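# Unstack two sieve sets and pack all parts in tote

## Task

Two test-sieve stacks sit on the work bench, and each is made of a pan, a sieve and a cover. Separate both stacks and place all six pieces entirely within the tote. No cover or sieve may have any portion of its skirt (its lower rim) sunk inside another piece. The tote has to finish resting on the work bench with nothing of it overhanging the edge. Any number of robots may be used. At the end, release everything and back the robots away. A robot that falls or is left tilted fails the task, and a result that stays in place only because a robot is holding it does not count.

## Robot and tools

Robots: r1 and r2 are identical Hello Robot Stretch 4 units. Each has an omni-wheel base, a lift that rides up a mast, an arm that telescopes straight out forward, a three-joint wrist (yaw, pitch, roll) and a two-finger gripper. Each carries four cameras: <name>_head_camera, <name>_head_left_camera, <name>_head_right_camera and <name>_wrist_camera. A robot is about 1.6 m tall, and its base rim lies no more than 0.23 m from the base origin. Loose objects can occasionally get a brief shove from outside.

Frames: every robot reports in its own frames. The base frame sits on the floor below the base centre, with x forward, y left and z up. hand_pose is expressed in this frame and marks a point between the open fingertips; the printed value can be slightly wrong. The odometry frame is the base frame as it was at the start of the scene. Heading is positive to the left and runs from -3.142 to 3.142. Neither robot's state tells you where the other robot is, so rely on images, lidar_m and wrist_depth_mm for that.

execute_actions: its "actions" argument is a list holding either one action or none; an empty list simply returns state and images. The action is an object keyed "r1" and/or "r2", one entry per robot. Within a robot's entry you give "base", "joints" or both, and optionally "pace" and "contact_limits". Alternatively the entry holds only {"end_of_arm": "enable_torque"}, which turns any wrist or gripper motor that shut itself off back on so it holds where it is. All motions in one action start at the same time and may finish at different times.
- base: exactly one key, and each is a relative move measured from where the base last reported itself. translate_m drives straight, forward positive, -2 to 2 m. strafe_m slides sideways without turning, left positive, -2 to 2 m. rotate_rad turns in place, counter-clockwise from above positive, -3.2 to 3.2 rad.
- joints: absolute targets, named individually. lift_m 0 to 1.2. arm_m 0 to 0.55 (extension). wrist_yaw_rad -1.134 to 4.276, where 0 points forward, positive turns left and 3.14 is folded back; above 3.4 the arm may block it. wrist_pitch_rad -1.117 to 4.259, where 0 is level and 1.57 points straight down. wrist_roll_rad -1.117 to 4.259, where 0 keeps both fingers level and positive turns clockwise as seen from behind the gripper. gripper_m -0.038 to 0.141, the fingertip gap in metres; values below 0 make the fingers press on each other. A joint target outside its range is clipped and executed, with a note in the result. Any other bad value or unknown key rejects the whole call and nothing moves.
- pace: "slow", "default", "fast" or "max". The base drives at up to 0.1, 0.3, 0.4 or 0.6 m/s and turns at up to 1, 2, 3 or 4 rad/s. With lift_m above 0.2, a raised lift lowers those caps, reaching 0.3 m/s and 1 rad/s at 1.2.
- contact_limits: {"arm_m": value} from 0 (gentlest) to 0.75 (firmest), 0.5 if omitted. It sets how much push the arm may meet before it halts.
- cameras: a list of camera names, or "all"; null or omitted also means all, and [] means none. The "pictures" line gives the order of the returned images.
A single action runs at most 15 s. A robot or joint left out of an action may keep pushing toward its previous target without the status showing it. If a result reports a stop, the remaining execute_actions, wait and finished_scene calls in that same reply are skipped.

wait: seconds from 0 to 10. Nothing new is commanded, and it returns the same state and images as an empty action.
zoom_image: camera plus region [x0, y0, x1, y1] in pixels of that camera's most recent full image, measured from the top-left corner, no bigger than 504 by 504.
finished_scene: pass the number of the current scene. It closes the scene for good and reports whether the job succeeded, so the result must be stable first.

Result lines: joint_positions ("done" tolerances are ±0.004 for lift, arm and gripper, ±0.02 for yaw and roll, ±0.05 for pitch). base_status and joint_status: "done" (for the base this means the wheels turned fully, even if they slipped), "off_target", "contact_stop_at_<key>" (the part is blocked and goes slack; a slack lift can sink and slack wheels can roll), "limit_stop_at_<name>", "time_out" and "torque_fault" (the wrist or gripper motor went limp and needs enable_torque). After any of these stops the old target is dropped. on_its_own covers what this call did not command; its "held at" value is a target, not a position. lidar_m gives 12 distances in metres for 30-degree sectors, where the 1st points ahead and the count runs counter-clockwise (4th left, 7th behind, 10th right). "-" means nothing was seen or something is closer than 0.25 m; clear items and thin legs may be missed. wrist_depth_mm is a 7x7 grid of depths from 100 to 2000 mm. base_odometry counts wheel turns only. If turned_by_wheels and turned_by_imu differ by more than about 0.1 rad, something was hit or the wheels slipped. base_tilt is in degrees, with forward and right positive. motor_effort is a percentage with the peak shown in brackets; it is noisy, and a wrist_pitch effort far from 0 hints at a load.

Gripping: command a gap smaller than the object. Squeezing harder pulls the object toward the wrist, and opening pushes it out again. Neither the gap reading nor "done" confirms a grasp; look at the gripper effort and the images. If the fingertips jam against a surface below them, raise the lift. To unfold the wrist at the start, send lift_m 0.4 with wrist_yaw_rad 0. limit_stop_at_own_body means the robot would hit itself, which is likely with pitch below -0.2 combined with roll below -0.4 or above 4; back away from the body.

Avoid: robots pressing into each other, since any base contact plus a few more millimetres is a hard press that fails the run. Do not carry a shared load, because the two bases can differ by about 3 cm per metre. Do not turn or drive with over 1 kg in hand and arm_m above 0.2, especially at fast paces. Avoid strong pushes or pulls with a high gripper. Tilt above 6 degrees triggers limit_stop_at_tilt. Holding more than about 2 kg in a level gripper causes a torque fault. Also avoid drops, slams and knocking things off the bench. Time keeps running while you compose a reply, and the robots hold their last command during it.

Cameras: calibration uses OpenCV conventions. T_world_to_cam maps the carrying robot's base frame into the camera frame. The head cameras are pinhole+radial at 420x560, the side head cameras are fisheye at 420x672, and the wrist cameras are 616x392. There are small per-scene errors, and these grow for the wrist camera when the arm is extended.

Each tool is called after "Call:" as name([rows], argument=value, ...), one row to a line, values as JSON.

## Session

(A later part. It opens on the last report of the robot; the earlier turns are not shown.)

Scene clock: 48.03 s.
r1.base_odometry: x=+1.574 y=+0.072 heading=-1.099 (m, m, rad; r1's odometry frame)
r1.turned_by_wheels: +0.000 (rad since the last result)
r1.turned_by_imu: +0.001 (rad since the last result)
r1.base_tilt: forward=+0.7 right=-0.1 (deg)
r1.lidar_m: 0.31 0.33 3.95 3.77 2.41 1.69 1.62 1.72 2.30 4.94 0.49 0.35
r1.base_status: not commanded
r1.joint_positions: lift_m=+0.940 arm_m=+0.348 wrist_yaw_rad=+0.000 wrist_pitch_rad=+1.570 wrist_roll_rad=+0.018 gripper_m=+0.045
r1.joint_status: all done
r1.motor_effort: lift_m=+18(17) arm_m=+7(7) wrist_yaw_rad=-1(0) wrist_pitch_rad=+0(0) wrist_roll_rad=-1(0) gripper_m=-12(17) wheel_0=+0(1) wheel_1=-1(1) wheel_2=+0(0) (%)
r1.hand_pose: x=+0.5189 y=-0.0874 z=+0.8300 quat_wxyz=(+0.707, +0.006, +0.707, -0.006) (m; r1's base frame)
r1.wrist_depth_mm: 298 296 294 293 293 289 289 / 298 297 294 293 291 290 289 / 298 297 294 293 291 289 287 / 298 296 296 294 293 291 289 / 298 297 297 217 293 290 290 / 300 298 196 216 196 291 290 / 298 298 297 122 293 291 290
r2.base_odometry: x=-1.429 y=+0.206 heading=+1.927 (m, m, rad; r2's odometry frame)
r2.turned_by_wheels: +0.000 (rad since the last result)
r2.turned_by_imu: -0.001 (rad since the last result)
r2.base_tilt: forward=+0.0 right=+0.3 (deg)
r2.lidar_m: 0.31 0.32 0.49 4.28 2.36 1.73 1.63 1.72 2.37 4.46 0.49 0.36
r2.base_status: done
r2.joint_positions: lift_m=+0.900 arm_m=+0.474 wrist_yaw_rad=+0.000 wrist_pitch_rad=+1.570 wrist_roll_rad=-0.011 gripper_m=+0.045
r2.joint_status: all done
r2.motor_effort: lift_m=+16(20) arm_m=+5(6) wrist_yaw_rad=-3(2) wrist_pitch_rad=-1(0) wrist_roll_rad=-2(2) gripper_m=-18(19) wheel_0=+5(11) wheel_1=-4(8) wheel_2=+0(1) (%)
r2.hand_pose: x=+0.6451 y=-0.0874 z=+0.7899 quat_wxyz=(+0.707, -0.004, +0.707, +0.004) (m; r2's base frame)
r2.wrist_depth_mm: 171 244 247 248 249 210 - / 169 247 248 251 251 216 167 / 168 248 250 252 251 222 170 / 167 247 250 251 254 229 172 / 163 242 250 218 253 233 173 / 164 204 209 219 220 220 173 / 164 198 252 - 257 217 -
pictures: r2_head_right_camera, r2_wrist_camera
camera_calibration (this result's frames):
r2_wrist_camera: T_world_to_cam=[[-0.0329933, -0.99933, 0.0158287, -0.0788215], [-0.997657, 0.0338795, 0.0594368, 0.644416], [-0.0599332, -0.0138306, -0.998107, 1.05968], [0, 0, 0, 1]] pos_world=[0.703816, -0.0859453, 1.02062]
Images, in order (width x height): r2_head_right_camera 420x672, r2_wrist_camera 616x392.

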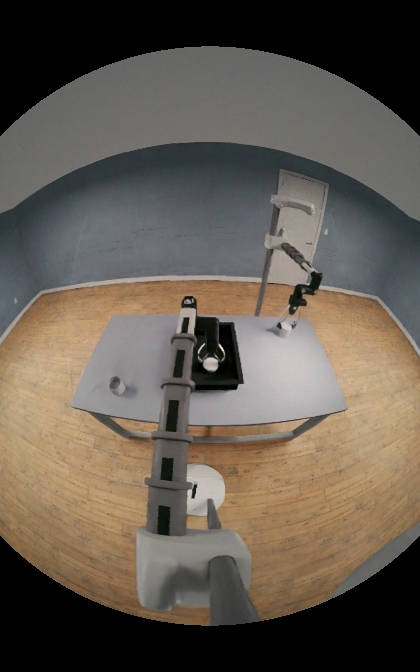

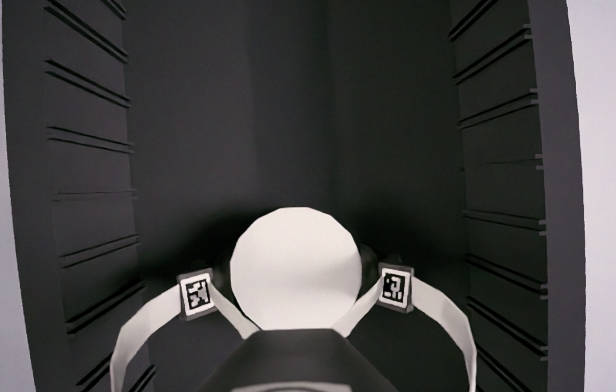

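Call:
execute_actions([
  {"r1":{"joints":{"lift_m":1.08}},"r2":{"joints":{"lift_m":0.894,"gripper_m":0.1}}},
], cameras=[])

Call:
execute_actions([
  {"r2":{"joints":{"lift_m":1.0}}},
], cameras=["r2_wrist_camera","r2_head_right_camera","r1_head_right_camera","r1_wrist_camera"])

Call:
zoom_image(camera="r2_head_right_camera", region=[180, 260, 340, 400])

Scene clock: 50.90 s.
r1.base_odometry: x=+1.574 y=+0.072 heading=-1.099 (m, m, rad; r1's odometry frame)
r1.turned_by_wheels: +0.000 (rad since the last result)
r1.turned_by_imu: +0.001 (rad since the last result)
r1.base_tilt: forward=+0.7 right=-0.2 (deg)
r1.lidar_m: 0.29 0.35 3.95 3.78 2.38 1.72 1.63 1.68 2.32 4.92 0.49 0.31
r1.base_status: not commanded
r1.joint_positions: lift_m=+1.080 arm_m=+0.348 wrist_yaw_rad=+0.000 wrist_pitch_rad=+1.570 wrist_roll_rad=+0.018 gripper_m=+0.045
r1.joint_status: all done
r1.motor_effort: lift_m=+24(25) arm_m=+7(7) wrist_yaw_rad=-1(1) wrist_pitch_rad=+1(0) wrist_roll_rad=+0(0) gripper_m=-12(15) wheel_0=+0(0) wheel_1=-1(1) wheel_2=+0(0) (%)
r1.hand_pose: x=+0.5189 y=-0.0874 z=+0.9694 quat_wxyz=(+0.707, +0.006, +0.707, -0.006) (m; r1's base frame)
r1.wrist_depth_mm: 1229 436 436 433 433 427 424 / 1255 439 436 433 430 427 427 / 1229 439 436 433 433 433 427 / 1255 436 436 433 433 430 427 / 1205 439 439 216 430 430 433 / 1255 442 196 216 196 430 427 / 1229 442 439 122 433 430 430
r2.base_odometry: x=-1.429 y=+0.206 heading=+1.927 (m, m, rad; r2's odometry frame)
r2.turned_by_wheels: +0.000 (rad since the last result)
r2.turned_by_imu: -0.001 (rad since the last result)
r2.base_tilt: forward=+0.0 right=+0.3 (deg)
r2.lidar_m: 0.31 0.34 0.49 4.28 2.36 1.75 1.65 1.70 2.36 4.44 0.47 0.32
r2.base_status: not commanded
r2.joint_positions: lift_m=+0.894 arm_m=+0.474 wrist_yaw_rad=+0.000 wrist_pitch_rad=+1.570 wrist_roll_rad=-0.011 gripper_m=+0.100
r2.joint_status: all done
r2.motor_effort: lift_m=+16(16) arm_m=+5(5) wrist_yaw_rad=-2(2) wrist_pitch_rad=+0(2) wrist_roll_rad=-1(1) gripper_m=-2(19) wheel_0=+4(5) wheel_1=-4(4) wheel_2=+0(0) (%)
r2.hand_pose: x=+0.6451 y=-0.0874 z=+0.7839 quat_wxyz=(+0.707, -0.004, +0.707, +0.004) (m; r2's base frame)
r2.wrist_depth_mm: 171 241 242 243 245 208 - / 171 241 242 244 246 216 164 / 168 243 244 245 247 220 166 / 167 242 244 246 247 228 170 / 163 239 229 225 249 232 173 / 159 211 225 226 250 229 172 / 160 201 247 - 251 216 -
pictures: none
No camera images: the call's "cameras" was empty. Leave "cameras" out to get every camera's image.

Scene clock: 52.37 s.
r1.base_odometry: x=+1.574 y=+0.072 heading=-1.099 (m, m, rad; r1's odometry frame)
r1.turned_by_wheels: +0.000 (rad since the last result)
r1.turned_by_imu: +0.000 (rad since the last result)
r1.base_tilt: forward=+0.7 right=+0.0 (deg)
r1.lidar_m: 0.30 0.31 3.93 3.77 2.40 1.70 1.63 1.69 2.30 4.92 0.45 0.32
r1.base_status: not commanded
r1.joint_positions: lift_m=+1.080 arm_m=+0.348 wrist_yaw_rad=+0.000 wrist_pitch_rad=+1.570 wrist_roll_rad=+0.018 gripper_m=+0.045
r1.joint_status: not commanded
r1.motor_effort: lift_m=+24(25) arm_m=+7(7) wrist_yaw_rad=-1(0) wrist_pitch_rad=-1(1) wrist_roll_rad=+1(1) gripper_m=-15(14) wheel_0=+0(0) wheel_1=-1(1) wheel_2=+0(0) (%)
r1.hand_pose: x=+0.5189 y=-0.0874 z=+0.9694 quat_wxyz=(+0.707, +0.006, +0.707, -0.006) (m; r1's base frame)
r1.wrist_depth_mm: 1229 439 436 430 433 430 427 / 1229 436 436 433 433 427 427 / 1229 439 439 436 430 430 430 / 1229 439 436 433 433 430 430 / 1229 442 439 217 430 430 430 / 1229 439 196 216 196 430 430 / 1255 442 439 122 433 430 430
r2.base_odometry: x=-1.429 y=+0.206 heading=+1.927 (m, m, rad; r2's odometry frame)
r2.turned_by_wheels: +0.000 (rad since the last result)
r2.turned_by_imu: +0.000 (rad since the last result)
r2.base_tilt: forward=+0.0 right=+0.2 (deg)
r2.lidar_m: 0.31 0.34 0.47 4.28 2.40 1.73 1.64 1.69 2.32 4.44 0.48 0.33
r2.base_status: not commanded
r2.joint_positions: lift_m=+1.000 arm_m=+0.474 wrist_yaw_rad=+0.000 wrist_pitch_rad=+1.570 wrist_roll_rad=-0.011 gripper_m=+0.100
r2.joint_status: all done
r2.motor_effort: lift_m=+21(23) arm_m=+5(5) wrist_yaw_rad=-3(3) wrist_pitch_rad=-1(1) wrist_roll_rad=-2(2) gripper_m=+0(0) wheel_0=+4(4) wheel_1=-4(4) wheel_2=+0(0) (%)
r2.hand_pose: x=+0.6451 y=-0.0874 z=+0.8895 quat_wxyz=(+0.707, -0.004, +0.707, +0.004) (m; r2's base frame)
r2.wrist_depth_mm: 343 285 347 347 351 353 357 / 343 281 345 347 347 353 357 / 349 298 349 349 351 357 359 / 347 291 349 353 353 291 362 / 349 283 349 330 353 297 364 / 351 279 351 353 340 290 364 / 351 287 351 - 359 309 368
pictures: r1_head_right_camera, r1_wrist_camera, r2_head_right_camera, r2_wrist_camera
camera_calibration (this result's frames):
r1_wrist_camera: T_world_to_cam=[[0.00955812, -0.999882, -0.0120101, -0.0739583], [-0.999912, -0.00966688, 0.00903039, 0.570798], [-0.00914543, 0.0119227, -0.999887, 1.20572], [0, 0, 0, 1]] pos_world=[0.582482, -0.0828072, 1.19954]
r2_wrist_camera: T_world_to_cam=[[-0.0331326, -0.999326, 0.0158316, -0.0803117], [-0.997647, 0.03402, 0.0595234, 0.638394], [-0.0600218, -0.0138222, -0.998101, 1.15916], [0, 0, 0, 1]] pos_world=[0.703806, -0.0859536, 1.12023]
Images, in order (width x height): r1_head_right_camera 420x672, r1_wrist_camera 616x392, r2_head_right_camera 420x672, r2_wrist_camera 616x392.

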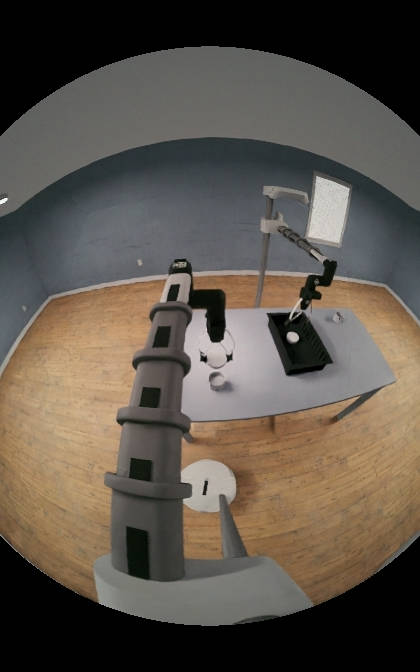

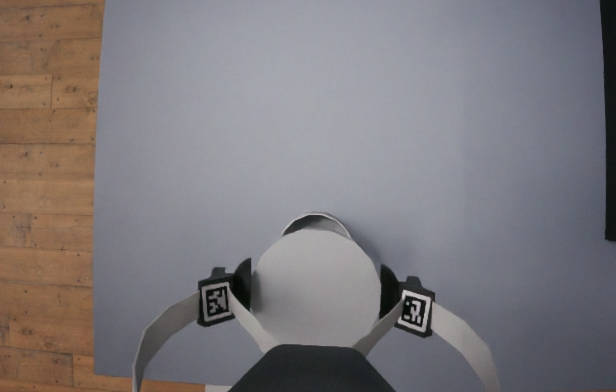

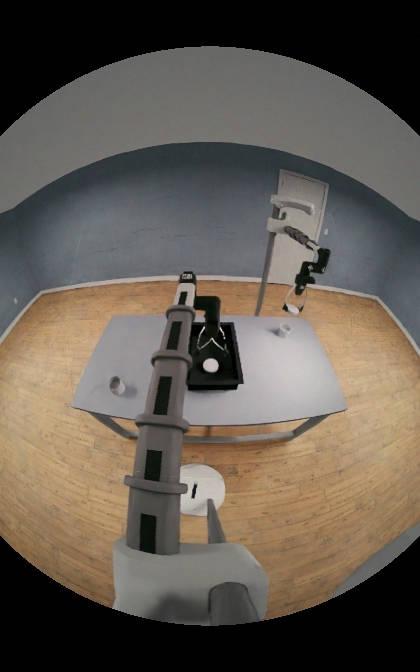

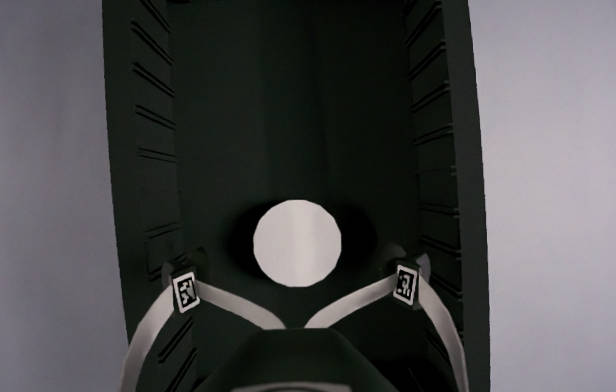

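Region (180, 260, 340, 400) of r2_head_right_camera's 420x672 image, scaled by 3.150, with more detail than that image has; it fills the top 441 rows of this view, and the rest is white.

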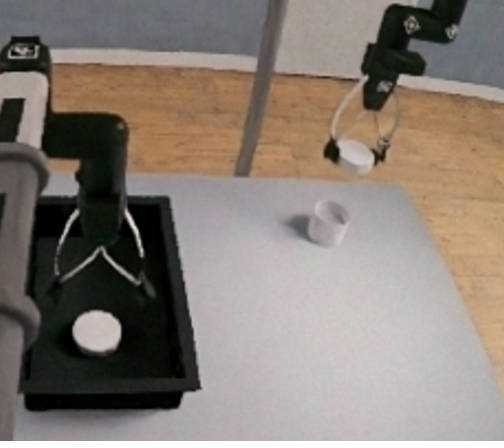

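Call:
execute_actions([
  {"r1":{"base":{"strafe_m":-0.43},"joints":{"arm_m":0.5}},"r2":{"base":{"strafe_m":0.482},"joints":{"lift_m":1.03,"arm_m":0.313,"gripper_m":0.105}}},
], cameras=["r2_wrist_camera","r1_head_right_camera","r1_wrist_camera"])

Scene clock: 56.33 s.
r1.base_odometry: x=+1.191 y=-0.123 heading=-1.099 (m, m, rad; r1's odometry frame)
r1.turned_by_wheels: +0.000 (rad since the last result)
r1.turned_by_imu: +0.001 (rad since the last result)
r1.base_tilt: forward=+0.7 right=-0.1 (deg)
r1.lidar_m: 0.31 0.32 0.49 4.20 2.35 1.73 1.64 1.70 2.26 4.49 0.46 0.33
r1.base_status: done
r1.joint_positions: lift_m=+1.080 arm_m=+0.499 wrist_yaw_rad=+0.000 wrist_pitch_rad=+1.570 wrist_roll_rad=+0.018 gripper_m=+0.045
r1.joint_status: all done
r1.motor_effort: lift_m=+25(25) arm_m=+7(11) wrist_yaw_rad=-1(1) wrist_pitch_rad=+0(0) wrist_roll_rad=-2(1) gripper_m=-13(12) wheel_0=+1(9) wheel_1=-2(11) wheel_2=+0(0) (%)
r1.hand_pose: x=+0.6699 y=-0.0874 z=+0.9694 quat_wxyz=(+0.707, +0.006, +0.707, -0.006) (m; r1's base frame)
r1.wrist_depth_mm: 439 436 436 418 415 384 424 / 439 436 433 430 427 410 427 / 439 439 436 430 430 379 430 / 442 439 439 430 427 379 427 / 442 439 439 216 430 415 427 / 442 439 196 216 196 373 424 / 445 439 439 122 389 359 430
r2.base_odometry: x=-1.880 y=+0.039 heading=+1.927 (m, m, rad; r2's odometry frame)
r2.turned_by_wheels: +0.000 (rad since the last result)
r2.turned_by_imu: -0.002 (rad since the last result)
r2.base_tilt: forward=+0.0 right=+0.2 (deg)
r2.lidar_m: 0.32 0.34 3.94 3.80 2.38 1.71 1.63 1.70 2.38 1.34 0.45 0.33
r2.base_status: done
r2.joint_positions: lift_m=+1.030 arm_m=+0.314 wrist_yaw_rad=+0.000 wrist_pitch_rad=+1.570 wrist_roll_rad=-0.011 gripper_m=+0.105
r2.joint_status: all done
r2.motor_effort: lift_m=+20(23) arm_m=-5(4) wrist_yaw_rad=-2(3) wrist_pitch_rad=-1(1) wrist_roll_rad=-2(2) gripper_m=-2(3) wheel_0=-3(12) wheel_1=+2(12) wheel_2=+0(2) (%)
r2.hand_pose: x=+0.4850 y=-0.0874 z=+0.9195 quat_wxyz=(+0.707, -0.004, +0.707, +0.004) (m; r2's base frame)
r2.wrist_depth_mm: 370 373 379 382 382 384 387 / 377 375 379 379 379 387 389 / 375 377 379 384 387 389 389 / 379 382 382 387 389 392 389 / 379 379 382 353 389 392 392 / 384 384 387 387 392 392 397 / 759 387 387 - 389 394 1182
pictures: r1_head_right_camera, r1_wrist_camera, r2_wrist_camera
camera_calibration (this result's frames):
r1_wrist_camera: T_world_to_cam=[[0.00959038, -0.999882, -0.0120095, -0.0754238], [-0.999913, -0.00969838, 0.00896698, 0.72185], [-0.00908239, 0.0119224, -0.999888, 1.20706], [0, 0, 0, 1]] pos_world=[0.733473, -0.0828052, 1.19955]
r2_wrist_camera: T_world_to_cam=[[-0.0331546, -0.999325, 0.0158279, -0.0860778], [-0.997653, 0.0340401, 0.0594131, 0.476979], [-0.0599118, -0.013821, -0.998108, 1.17947], [0, 0, 0, 1]] pos_world=[0.54367, -0.0859547, 1.15026]
Images, in order (width x height): r1_head_right_camera 420x672, r1_wrist_camera 616x392, r2_wrist_camera 616x392.

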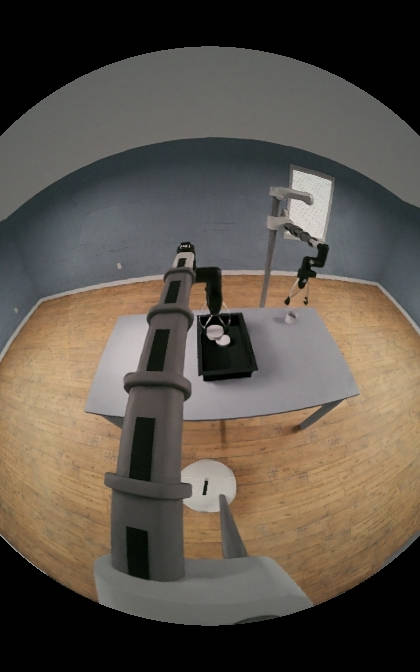

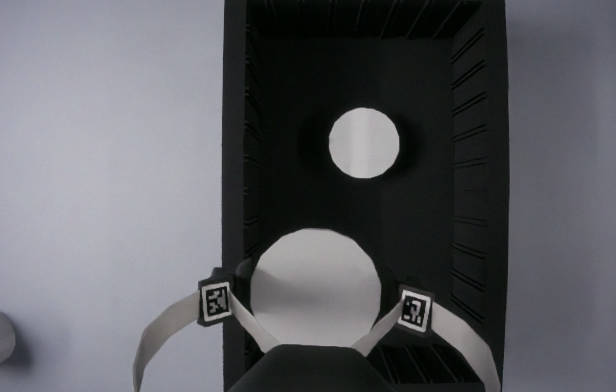

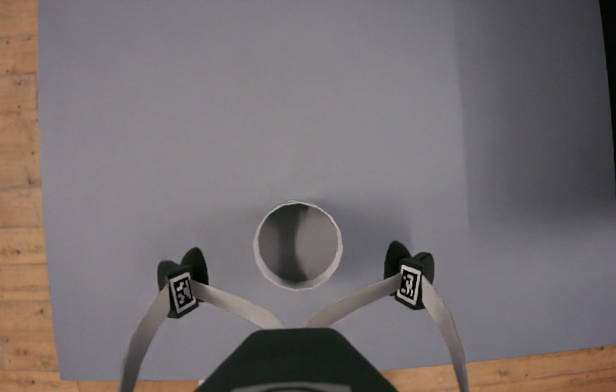

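Call:
execute_actions([
  {"r1":{"base":{"strafe_m":-0.05},"joints":{"arm_m":0.522,"lift_m":1.02}},"r2":{"joints":{"lift_m":0.922}}},
], cameras=[])

Call:
execute_actions([
  {"r1":{"joints":{"lift_m":0.90}},"r2":{"joints":{"gripper_m":0.045}}},
], cameras=["r2_wrist_camera","r1_wrist_camera"])

Call:
execute_actions([
  {"r1":{"joints":{"lift_m":0.894,"gripper_m":0.1}},"r2":{"joints":{"lift_m":1.06}}},
], cameras=[])

Call:
execute_actions([
  {"r1":{"joints":{"lift_m":1.02}}},
], cameras=["r2_wrist_camera","r1_head_right_camera","r1_wrist_camera"])

Call:
zoom_image(camera="r1_head_right_camera", region=[180, 250, 340, 400])

Scene clock: 59.77 s.
r1.base_odometry: x=+1.146 y=-0.146 heading=-1.099 (m, m, rad; r1's odometry frame)
r1.turned_by_wheels: +0.000 (rad since the last result)
r1.turned_by_imu: +0.001 (rad since the last result)
r1.base_tilt: forward=+0.7 right=-0.1 (deg)
r1.lidar_m: 0.33 0.33 0.47 4.27 2.35 1.70 1.61 1.67 2.30 4.45 0.49 0.34
r1.base_status: done
r1.joint_positions: lift_m=+1.020 arm_m=+0.521 wrist_yaw_rad=+0.000 wrist_pitch_rad=+1.570 wrist_roll_rad=+0.018 gripper_m=+0.045
r1.joint_status: all done
r1.motor_effort: lift_m=+18(24) arm_m=+7(7) wrist_yaw_rad=+1(0) wrist_pitch_rad=+0(1) wrist_roll_rad=-1(1) gripper_m=-13(15) wheel_0=+3(9) wheel_1=-2(10) wheel_2=+0(0) (%)
r1.hand_pose: x=+0.6918 y=-0.0874 z=+0.9100 quat_wxyz=(+0.707, +0.006, +0.707, -0.006) (m; r1's base frame)
r1.wrist_depth_mm: 379 375 366 368 364 310 366 / 379 377 370 370 368 312 366 / 379 377 375 349 368 317 368 / 379 377 373 370 368 315 368 / 379 379 375 216 368 314 368 / 382 379 196 217 196 303 368 / 382 377 375 122 370 304 370
r2.base_odometry: x=-1.880 y=+0.039 heading=+1.927 (m, m, rad; r2's odometry frame)
r2.turned_by_wheels: +0.000 (rad since the last result)
r2.turned_by_imu: -0.001 (rad since the last result)
r2.base_tilt: forward=+0.0 right=+0.2 (deg)
r2.lidar_m: 0.30 0.34 3.95 3.82 2.39 1.74 1.64 1.71 2.36 1.35 0.48 0.34
r2.base_status: not commanded
r2.joint_positions: lift_m=+0.922 arm_m=+0.314 wrist_yaw_rad=+0.000 wrist_pitch_rad=+1.570 wrist_roll_rad=-0.011 gripper_m=+0.105
r2.joint_status: all done
r2.motor_effort: lift_m=+16(19) arm_m=-5(5) wrist_yaw_rad=-3(2) wrist_pitch_rad=+0(0) wrist_roll_rad=-2(2) gripper_m=+1(0) wheel_0=-3(3) wheel_1=+2(2) wheel_2=+0(0) (%)
r2.hand_pose: x=+0.4850 y=-0.0874 z=+0.8119 quat_wxyz=(+0.707, -0.004, +0.707, +0.004) (m; r2's base frame)
r2.wrist_depth_mm: 268 268 272 274 276 277 277 / 268 271 272 274 277 278 279 / 270 272 274 276 277 281 279 / 271 271 276 277 281 281 281 / 273 274 274 244 279 282 283 / 274 276 243 243 279 283 283 / 276 277 278 - 283 283 286
pictures: none
No camera images: the call's "cameras" was empty. Leave "cameras" out to get every camera's image.

Scene clock: 61.30 s.
r1.base_odometry: x=+1.146 y=-0.146 heading=-1.099 (m, m, rad; r1's odometry frame)
r1.turned_by_wheels: +0.000 (rad since the last result)
r1.turned_by_imu: +0.000 (rad since the last result)
r1.base_tilt: forward=+0.7 right=-0.1 (deg)
r1.lidar_m: 0.31 0.33 0.48 4.27 2.39 1.72 1.63 1.71 2.32 4.43 0.49 0.33
r1.base_status: not commanded
r1.joint_positions: lift_m=+0.900 arm_m=+0.521 wrist_yaw_rad=+0.000 wrist_pitch_rad=+1.570 wrist_roll_rad=+0.018 gripper_m=+0.045
r1.joint_status: all done
r1.motor_effort: lift_m=+18(16) arm_m=+7(7) wrist_yaw_rad=-2(0) wrist_pitch_rad=-1(1) wrist_roll_rad=-1(1) gripper_m=-12(13) wheel_0=+3(3) wheel_1=-2(2) wheel_2=+0(0) (%)
r1.hand_pose: x=+0.6918 y=-0.0874 z=+0.7900 quat_wxyz=(+0.707, +0.006, +0.707, -0.006) (m; r1's base frame)
r1.wrist_depth_mm: 166 224 251 249 249 236 - / 166 228 250 229 248 240 176 / 167 229 251 228 249 242 175 / 167 230 252 250 249 242 174 / 167 230 252 216 249 242 177 / 167 213 196 216 196 222 173 / 167 211 254 122 250 200 -
r2.base_odometry: x=-1.880 y=+0.039 heading=+1.927 (m, m, rad; r2's odometry frame)
r2.turned_by_wheels: +0.000 (rad since the last result)
r2.turned_by_imu: +0.000 (rad since the last result)
r2.base_tilt: forward=-0.1 right=+0.2 (deg)
r2.lidar_m: 0.31 0.34 3.97 3.80 2.34 1.73 1.65 1.70 2.36 1.35 0.47 0.33
r2.base_status: not commanded
r2.joint_positions: lift_m=+0.922 arm_m=+0.314 wrist_yaw_rad=+0.000 wrist_pitch_rad=+1.570 wrist_roll_rad=-0.011 gripper_m=+0.045
r2.joint_status: all done
r2.motor_effort: lift_m=+16(16) arm_m=-5(5) wrist_yaw_rad=-2(2) wrist_pitch_rad=+0(0) wrist_roll_rad=-2(1) gripper_m=-16(14) wheel_0=-3(3) wheel_1=+2(2) wheel_2=+0(0) (%)
r2.hand_pose: x=+0.4850 y=-0.0874 z=+0.8119 quat_wxyz=(+0.707, -0.004, +0.707, +0.004) (m; r2's base frame)
r2.wrist_depth_mm: 267 270 271 272 273 278 277 / 268 270 272 274 277 277 279 / 270 272 273 276 277 276 282 / 270 272 274 276 279 282 279 / 272 273 276 238 278 279 282 / 272 274 207 239 209 282 285 / 276 277 278 - 282 283 286
pictures: r1_wrist_camera, r2_wrist_camera
camera_calibration (this result's frames):
r1_wrist_camera: T_world_to_cam=[[0.00947941, -0.999883, -0.0120118, -0.0777104], [-0.999912, -0.00959033, 0.00921003, 0.745197], [-0.00932414, 0.0119234, -0.999885, 1.02802], [0, 0, 0, 1]] pos_world=[0.755453, -0.0828121, 1.0201]
r2_wrist_camera: T_world_to_cam=[[-0.0331543, -0.999325, 0.0158279, -0.0843746], [-0.997653, 0.0340398, 0.059413, 0.48337], [-0.0599117, -0.013821, -0.998108, 1.07205], [0, 0, 0, 1]] pos_world=[0.543666, -0.0859547, 1.04264]
Images, in order (width x height): r1_wrist_camera 616x392, r2_wrist_camera 616x392.

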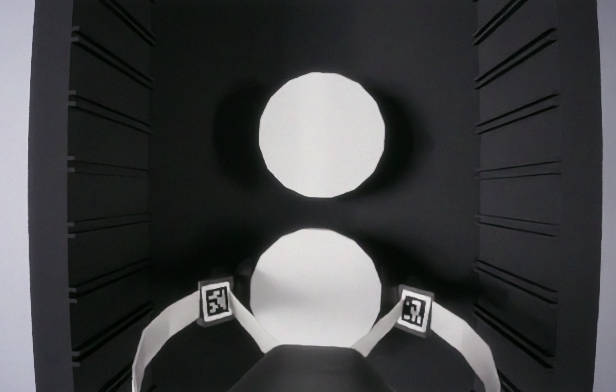

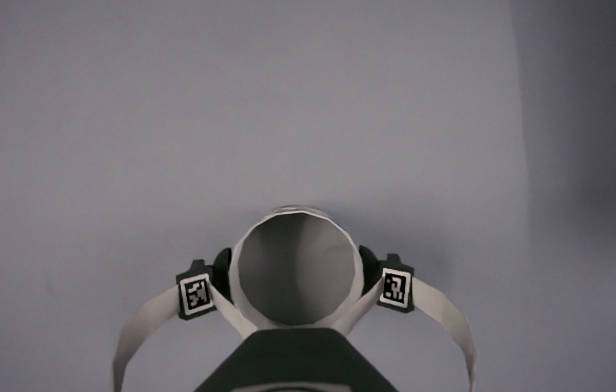

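Scene clock: 62.93 s.
r1.base_odometry: x=+1.146 y=-0.146 heading=-1.099 (m, m, rad; r1's odometry frame)
r1.turned_by_wheels: +0.000 (rad since the last result)
r1.turned_by_imu: +0.000 (rad since the last result)
r1.base_tilt: forward=+0.8 right=+0.0 (deg)
r1.lidar_m: 0.29 0.35 0.48 4.27 2.36 1.72 1.62 1.70 2.29 4.41 0.45 0.31
r1.base_status: not commanded
r1.joint_positions: lift_m=+0.894 arm_m=+0.521 wrist_yaw_rad=+0.000 wrist_pitch_rad=+1.571 wrist_roll_rad=+0.018 gripper_m=+0.100
r1.joint_status: all done
r1.motor_effort: lift_m=+17(18) arm_m=+7(7) wrist_yaw_rad=-1(0) wrist_pitch_rad=-6(5) wrist_roll_rad=+0(1) gripper_m=+1(18) wheel_0=+3(3) wheel_1=-2(2) wheel_2=+0(0) (%)
r1.hand_pose: x=+0.6914 y=-0.0874 z=+0.7840 quat_wxyz=(+0.707, +0.006, +0.707, -0.006) (m; r1's base frame)
r1.wrist_depth_mm: 162 223 247 245 244 236 - / 162 229 247 224 245 238 175 / 162 231 248 224 245 241 174 / 163 231 248 246 246 242 174 / 163 231 248 225 245 240 176 / 163 229 198 224 199 237 173 / 163 204 248 123 246 202 -
r2.base_odometry: x=-1.880 y=+0.039 heading=+1.927 (m, m, rad; r2's odometry frame)
r2.turned_by_wheels: +0.000 (rad since the last result)
r2.turned_by_imu: +0.000 (rad since the last result)
r2.base_tilt: forward=-0.1 right=+0.3 (deg)
r2.lidar_m: 0.30 0.33 3.96 3.81 2.38 1.74 1.64 1.72 2.32 1.33 0.48 0.33
r2.base_status: not commanded
r2.joint_positions: lift_m=+1.060 arm_m=+0.314 wrist_yaw_rad=+0.000 wrist_pitch_rad=+1.570 wrist_roll_rad=-0.011 gripper_m=+0.045
r2.joint_status: all done
r2.motor_effort: lift_m=+21(24) arm_m=-5(5) wrist_yaw_rad=-3(3) wrist_pitch_rad=+0(1) wrist_roll_rad=-2(2) gripper_m=-15(17) wheel_0=-3(3) wheel_1=+2(2) wheel_2=+0(0) (%)
r2.hand_pose: x=+0.4850 y=-0.0874 z=+0.9495 quat_wxyz=(+0.707, -0.004, +0.707, +0.004) (m; r2's base frame)
r2.wrist_depth_mm: 404 407 407 410 413 413 415 / 404 407 407 410 415 415 421 / 410 413 410 415 413 421 421 / 1160 413 413 413 418 418 424 / 1160 410 415 239 418 424 424 / 1205 410 208 240 209 430 427 / 1160 413 415 - 424 1182 1255
pictures: none
No camera images: the call's "cameras" was empty. Leave "cameras" out to get every camera's image.

Scene clock: 64.50 s.
r1.base_odometry: x=+1.146 y=-0.146 heading=-1.099 (m, m, rad; r1's odometry frame)
r1.turned_by_wheels: +0.000 (rad since the last result)
r1.turned_by_imu: +0.000 (rad since the last result)
r1.base_tilt: forward=+0.7 right=-0.2 (deg)
r1.lidar_m: 0.31 0.33 0.46 4.26 2.33 1.70 1.60 1.68 2.32 4.42 0.49 0.34
r1.base_status: not commanded
r1.joint_positions: lift_m=+1.020 arm_m=+0.521 wrist_yaw_rad=+0.000 wrist_pitch_rad=+1.570 wrist_roll_rad=+0.018 gripper_m=+0.100
r1.joint_status: all done
r1.motor_effort: lift_m=+24(25) arm_m=+7(7) wrist_yaw_rad=+0(1) wrist_pitch_rad=-2(4) wrist_roll_rad=-1(0) gripper_m=-1(0) wheel_0=+3(3) wheel_1=-2(2) wheel_2=+0(0) (%)
r1.hand_pose: x=+0.6917 y=-0.0874 z=+0.9094 quat_wxyz=(+0.707, +0.006, +0.707, -0.006) (m; r1's base frame)
r1.wrist_depth_mm: 379 375 364 368 366 309 364 / 377 377 373 370 368 309 366 / 379 377 373 349 366 315 368 / 379 377 373 370 368 315 368 / 379 379 373 349 370 314 368 / 382 379 205 370 203 283 368 / 382 379 375 124 368 370 370
r2.base_odometry: x=-1.880 y=+0.039 heading=+1.927 (m, m, rad; r2's odometry frame)
r2.turned_by_wheels: +0.000 (rad since the last result)
r2.turned_by_imu: +0.000 (rad since the last result)
r2.base_tilt: forward=-0.1 right=+0.3 (deg)
r2.lidar_m: 0.32 0.35 3.97 3.80 2.36 1.72 1.65 1.69 2.31 1.31 0.46 0.32
r2.base_status: not commanded
r2.joint_positions: lift_m=+1.060 arm_m=+0.314 wrist_yaw_rad=+0.000 wrist_pitch_rad=+1.570 wrist_roll_rad=-0.011 gripper_m=+0.045
r2.joint_status: not commanded
r2.motor_effort: lift_m=+21(21) arm_m=-5(5) wrist_yaw_rad=-2(2) wrist_pitch_rad=+0(0) wrist_roll_rad=-2(2) gripper_m=-16(17) wheel_0=-3(3) wheel_1=+2(1) wheel_2=+0(0) (%)
r2.hand_pose: x=+0.4850 y=-0.0874 z=+0.9495 quat_wxyz=(+0.707, -0.004, +0.707, +0.004) (m; r2's base frame)
r2.wrist_depth_mm: 402 402 410 407 413 415 415 / 407 407 410 410 413 418 421 / 404 410 410 410 415 418 418 / 1138 410 410 413 415 421 424 / 1160 410 415 238 418 421 424 / 1138 410 208 240 210 424 433 / 1182 415 418 - 424 1205 1229
pictures: r1_head_right_camera, r1_wrist_camera, r2_wrist_camera
camera_calibration (this result's frames):
r1_wrist_camera: T_world_to_cam=[[0.00942232, -0.999883, -0.0120146, -0.0762329], [-0.999909, -0.0095368, 0.00950766, 0.743745], [-0.00962114, 0.0119239, -0.999883, 1.14765], [0, 0, 0, 1]] pos_world=[0.755438, -0.0828155, 1.13953]
r2_wrist_camera: T_world_to_cam=[[-0.0331541, -0.999325, 0.0158279, -0.0865521], [-0.997653, 0.0340397, 0.059413, 0.475195], [-0.0599117, -0.013821, -0.998108, 1.20935], [0, 0, 0, 1]] pos_world=[0.543664, -0.0859547, 1.1802]
Images, in order (width x height): r1_head_right_camera 420x672, r1_wrist_camera 616x392, r2_wrist_camera 616x392.

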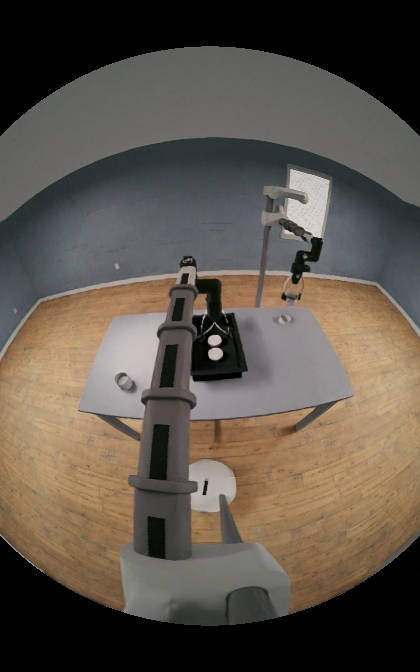

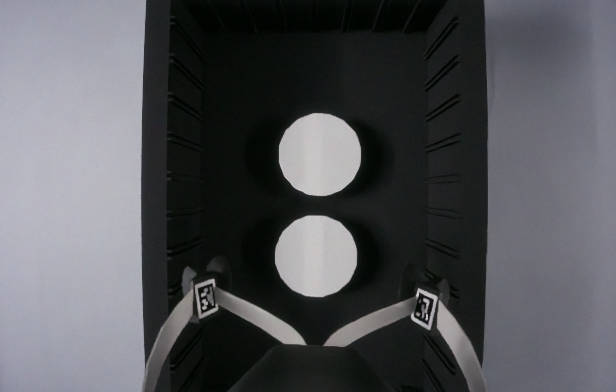

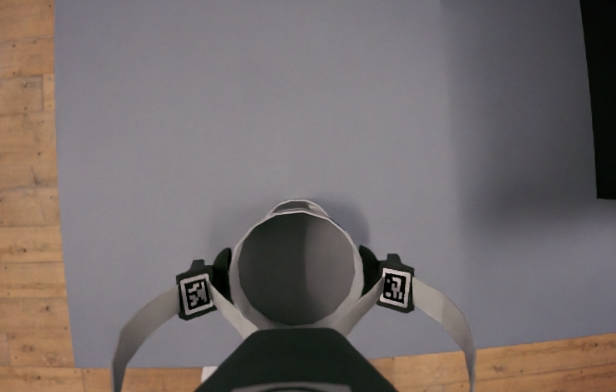

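Region (180, 250, 340, 400) of r1_head_right_camera's 420x672 image, scaled by 3.150, with more detail than that image has; it fills the top 472 rows of this view, and the rest is white.

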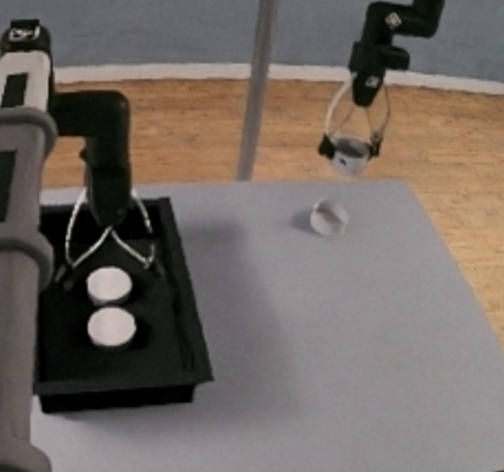

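Call:
execute_actions([
  {"r1":{"base":{"strafe_m":0.48},"joints":{"arm_m":0.347,"gripper_m":0.105}},"r2":{"base":{"strafe_m":-0.462},"joints":{"arm_m":0.39}}},
], cameras=["r1_wrist_camera"])

Call:
execute_actions([
  {"r1":{"joints":{"lift_m":0.96}},"r2":{"joints":{"lift_m":0.945}}},
], cameras=["r2_wrist_camera","r1_wrist_camera","r2_head_right_camera"])

Scene clock: 69.30 s.
r1.base_odometry: x=+1.574 y=+0.072 heading=-1.099 (m, m, rad; r1's odometry frame)
r1.turned_by_wheels: +0.000 (rad since the last result)
r1.turned_by_imu: +0.001 (rad since the last result)
r1.base_tilt: forward=+0.6 right=-0.1 (deg)
r1.lidar_m: 0.29 0.32 3.95 3.79 2.42 1.68 1.64 1.70 2.31 4.91 0.48 0.31
r1.base_status: done
r1.joint_positions: lift_m=+1.020 arm_m=+0.348 wrist_yaw_rad=+0.000 wrist_pitch_rad=+1.570 wrist_roll_rad=+0.018 gripper_m=+0.105
r1.joint_status: all done
r1.motor_effort: lift_m=+24(24) arm_m=-7(8) wrist_yaw_rad=+1(0) wrist_pitch_rad=+1(1) wrist_roll_rad=-1(1) gripper_m=-1(2) wheel_0=-2(13) wheel_1=+2(11) wheel_2=+0(1) (%)
r1.hand_pose: x=+0.5193 y=-0.0874 z=+0.9094 quat_wxyz=(+0.707, +0.006, +0.707, -0.006) (m; r1's base frame)
r1.wrist_depth_mm: 1160 377 375 373 373 368 368 / 1160 377 375 373 368 368 368 / 1182 379 375 375 370 368 368 / 1182 379 377 375 373 370 368 / 1160 379 375 340 370 370 368 / 1160 377 215 342 214 373 370 / 1160 379 377 124 375 373 368
r2.base_odometry: x=-1.447 y=+0.200 heading=+1.926 (m, m, rad; r2's odometry frame)
r2.turned_by_wheels: +0.000 (rad since the last result)
r2.turned_by_imu: +0.000 (rad since the last result)
r2.base_tilt: forward=-0.1 right=+0.2 (deg)
r2.lidar_m: 0.31 0.34 0.50 4.24 2.36 1.74 1.65 1.71 2.33 4.47 0.46 0.34
r2.base_status: done
r2.joint_positions: lift_m=+1.060 arm_m=+0.389 wrist_yaw_rad=+0.000 wrist_pitch_rad=+1.570 wrist_roll_rad=-0.011 gripper_m=+0.045
r2.joint_status: all done
r2.motor_effort: lift_m=+21(21) arm_m=+5(7) wrist_yaw_rad=-3(2) wrist_pitch_rad=+0(1) wrist_roll_rad=-1(2) gripper_m=-17(18) wheel_0=+2(14) wheel_1=-3(12) wheel_2=+0(1) (%)
r2.hand_pose: x=+0.5602 y=-0.0874 z=+0.9495 quat_wxyz=(+0.707, -0.004, +0.707, +0.004) (m; r2's base frame)
r2.wrist_depth_mm: 402 404 404 404 410 415 415 / 407 407 404 389 410 415 413 / 407 404 415 387 410 421 418 / 407 410 407 413 413 421 424 / 407 410 324 240 413 427 424 / 413 413 207 239 209 424 424 / 410 413 415 - 424 421 430
pictures: r1_wrist_camera
camera_calibration (this result's frames):
r1_wrist_camera: T_world_to_cam=[[0.0093747, -0.999884, -0.0120123, -0.0745859], [-0.999912, -0.0094863, 0.00926784, 0.571583], [-0.00938071, 0.0119244, -0.999885, 1.14587], [0, 0, 0, 1]] pos_world=[0.582981, -0.0828188, 1.13954]
Images, in order (width x height): r1_wrist_camera 616x392.

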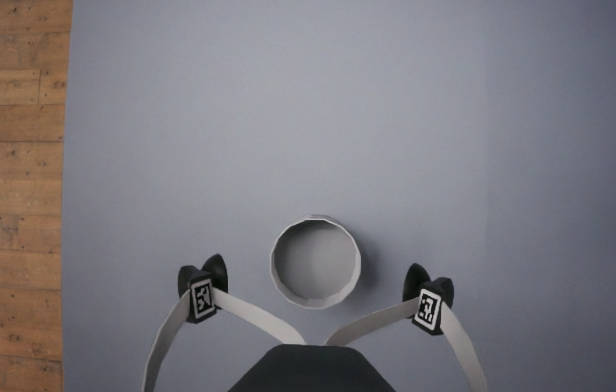

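Scene clock: 70.83 s.
r1.base_odometry: x=+1.574 y=+0.072 heading=-1.099 (m, m, rad; r1's odometry frame)
r1.turned_by_wheels: +0.000 (rad since the last result)
r1.turned_by_imu: +0.000 (rad since the last result)
r1.base_tilt: forward=+0.6 right=-0.2 (deg)
r1.lidar_m: 0.32 0.35 3.97 3.76 2.41 1.71 1.63 1.70 2.32 4.93 0.47 0.32
r1.base_status: not commanded
r1.joint_positions: lift_m=+0.960 arm_m=+0.348 wrist_yaw_rad=+0.000 wrist_pitch_rad=+1.570 wrist_roll_rad=+0.018 gripper_m=+0.105
r1.joint_status: all done
r1.motor_effort: lift_m=+17(24) arm_m=-7(7) wrist_yaw_rad=+0(1) wrist_pitch_rad=-1(1) wrist_roll_rad=-1(0) gripper_m=+1(1) wheel_0=-2(2) wheel_1=+2(2) wheel_2=+0(0) (%)
r1.hand_pose: x=+0.5193 y=-0.0874 z=+0.8500 quat_wxyz=(+0.707, +0.006, +0.707, -0.006) (m; r1's base frame)
r1.wrist_depth_mm: 319 315 315 314 310 310 309 / 317 317 315 312 312 310 309 / 317 317 314 314 312 310 309 / 319 317 315 314 312 310 309 / 319 319 315 281 312 312 310 / 320 320 215 281 214 310 310 / 320 319 317 124 312 310 310
r2.base_odometry: x=-1.447 y=+0.200 heading=+1.926 (m, m, rad; r2's odometry frame)
r2.turned_by_wheels: +0.000 (rad since the last result)
r2.turned_by_imu: +0.000 (rad since the last result)
r2.base_tilt: forward=-0.1 right=+0.2 (deg)
r2.lidar_m: 0.31 0.33 0.47 4.28 2.37 1.73 1.64 1.71 2.36 4.46 0.47 0.35
r2.base_status: not commanded
r2.joint_positions: lift_m=+0.945 arm_m=+0.389 wrist_yaw_rad=+0.000 wrist_pitch_rad=+1.570 wrist_roll_rad=-0.011 gripper_m=+0.045
r2.joint_status: all done
r2.motor_effort: lift_m=+16(18) arm_m=+5(5) wrist_yaw_rad=-3(3) wrist_pitch_rad=+0(0) wrist_roll_rad=-2(2) gripper_m=-18(15) wheel_0=+2(2) wheel_1=-3(3) wheel_2=+0(0) (%)
r2.hand_pose: x=+0.5602 y=-0.0874 z=+0.8349 quat_wxyz=(+0.707, -0.004, +0.707, +0.004) (m; r2's base frame)
r2.wrist_depth_mm: 290 211 294 272 296 248 212 / 293 224 293 294 296 258 213 / 293 224 293 273 298 266 214 / 294 219 294 294 297 272 214 / 294 223 267 238 300 276 215 / 296 210 207 239 209 240 216 / 300 211 212 - 215 216 263
pictures: r1_wrist_camera, r2_head_right_camera, r2_wrist_camera
camera_calibration (this result's frames):
r1_wrist_camera: T_world_to_cam=[[0.00937475, -0.999884, -0.0120123, -0.0752996], [-0.999912, -0.00948635, 0.00926772, 0.572132], [-0.0093806, 0.0119244, -0.999885, 1.08646], [0, 0, 0, 1]] pos_world=[0.582979, -0.0828188, 1.08012]
r2_wrist_camera: T_world_to_cam=[[-0.032959, -0.999331, 0.0158248, -0.0823528], [-0.997665, 0.0338434, 0.0593192, 0.55709], [-0.0598151, -0.0138328, -0.998114, 1.09944], [0, 0, 0, 1]] pos_world=[0.618839, -0.0859431, 1.06563]
Images, in order (width x height): r1_wrist_camera 616x392, r2_head_right_camera 420x672, r2_wrist_camera 616x392.

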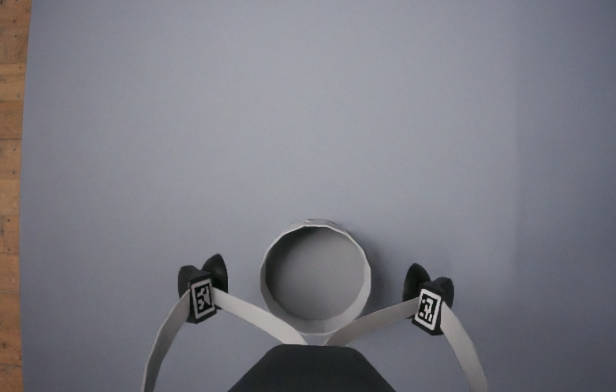

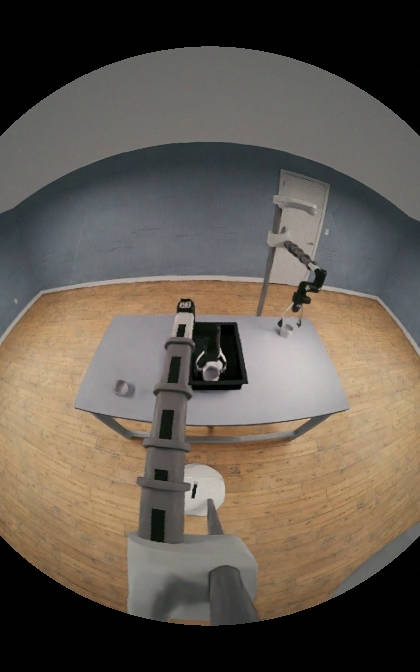

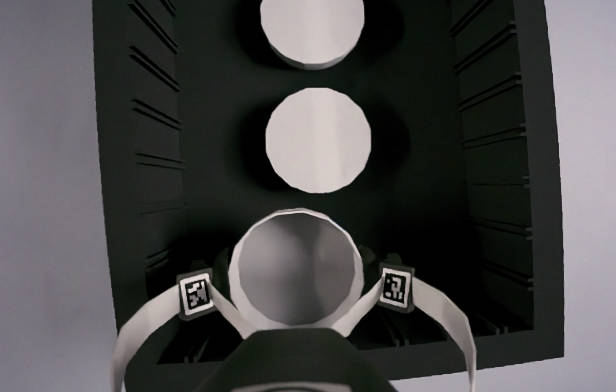

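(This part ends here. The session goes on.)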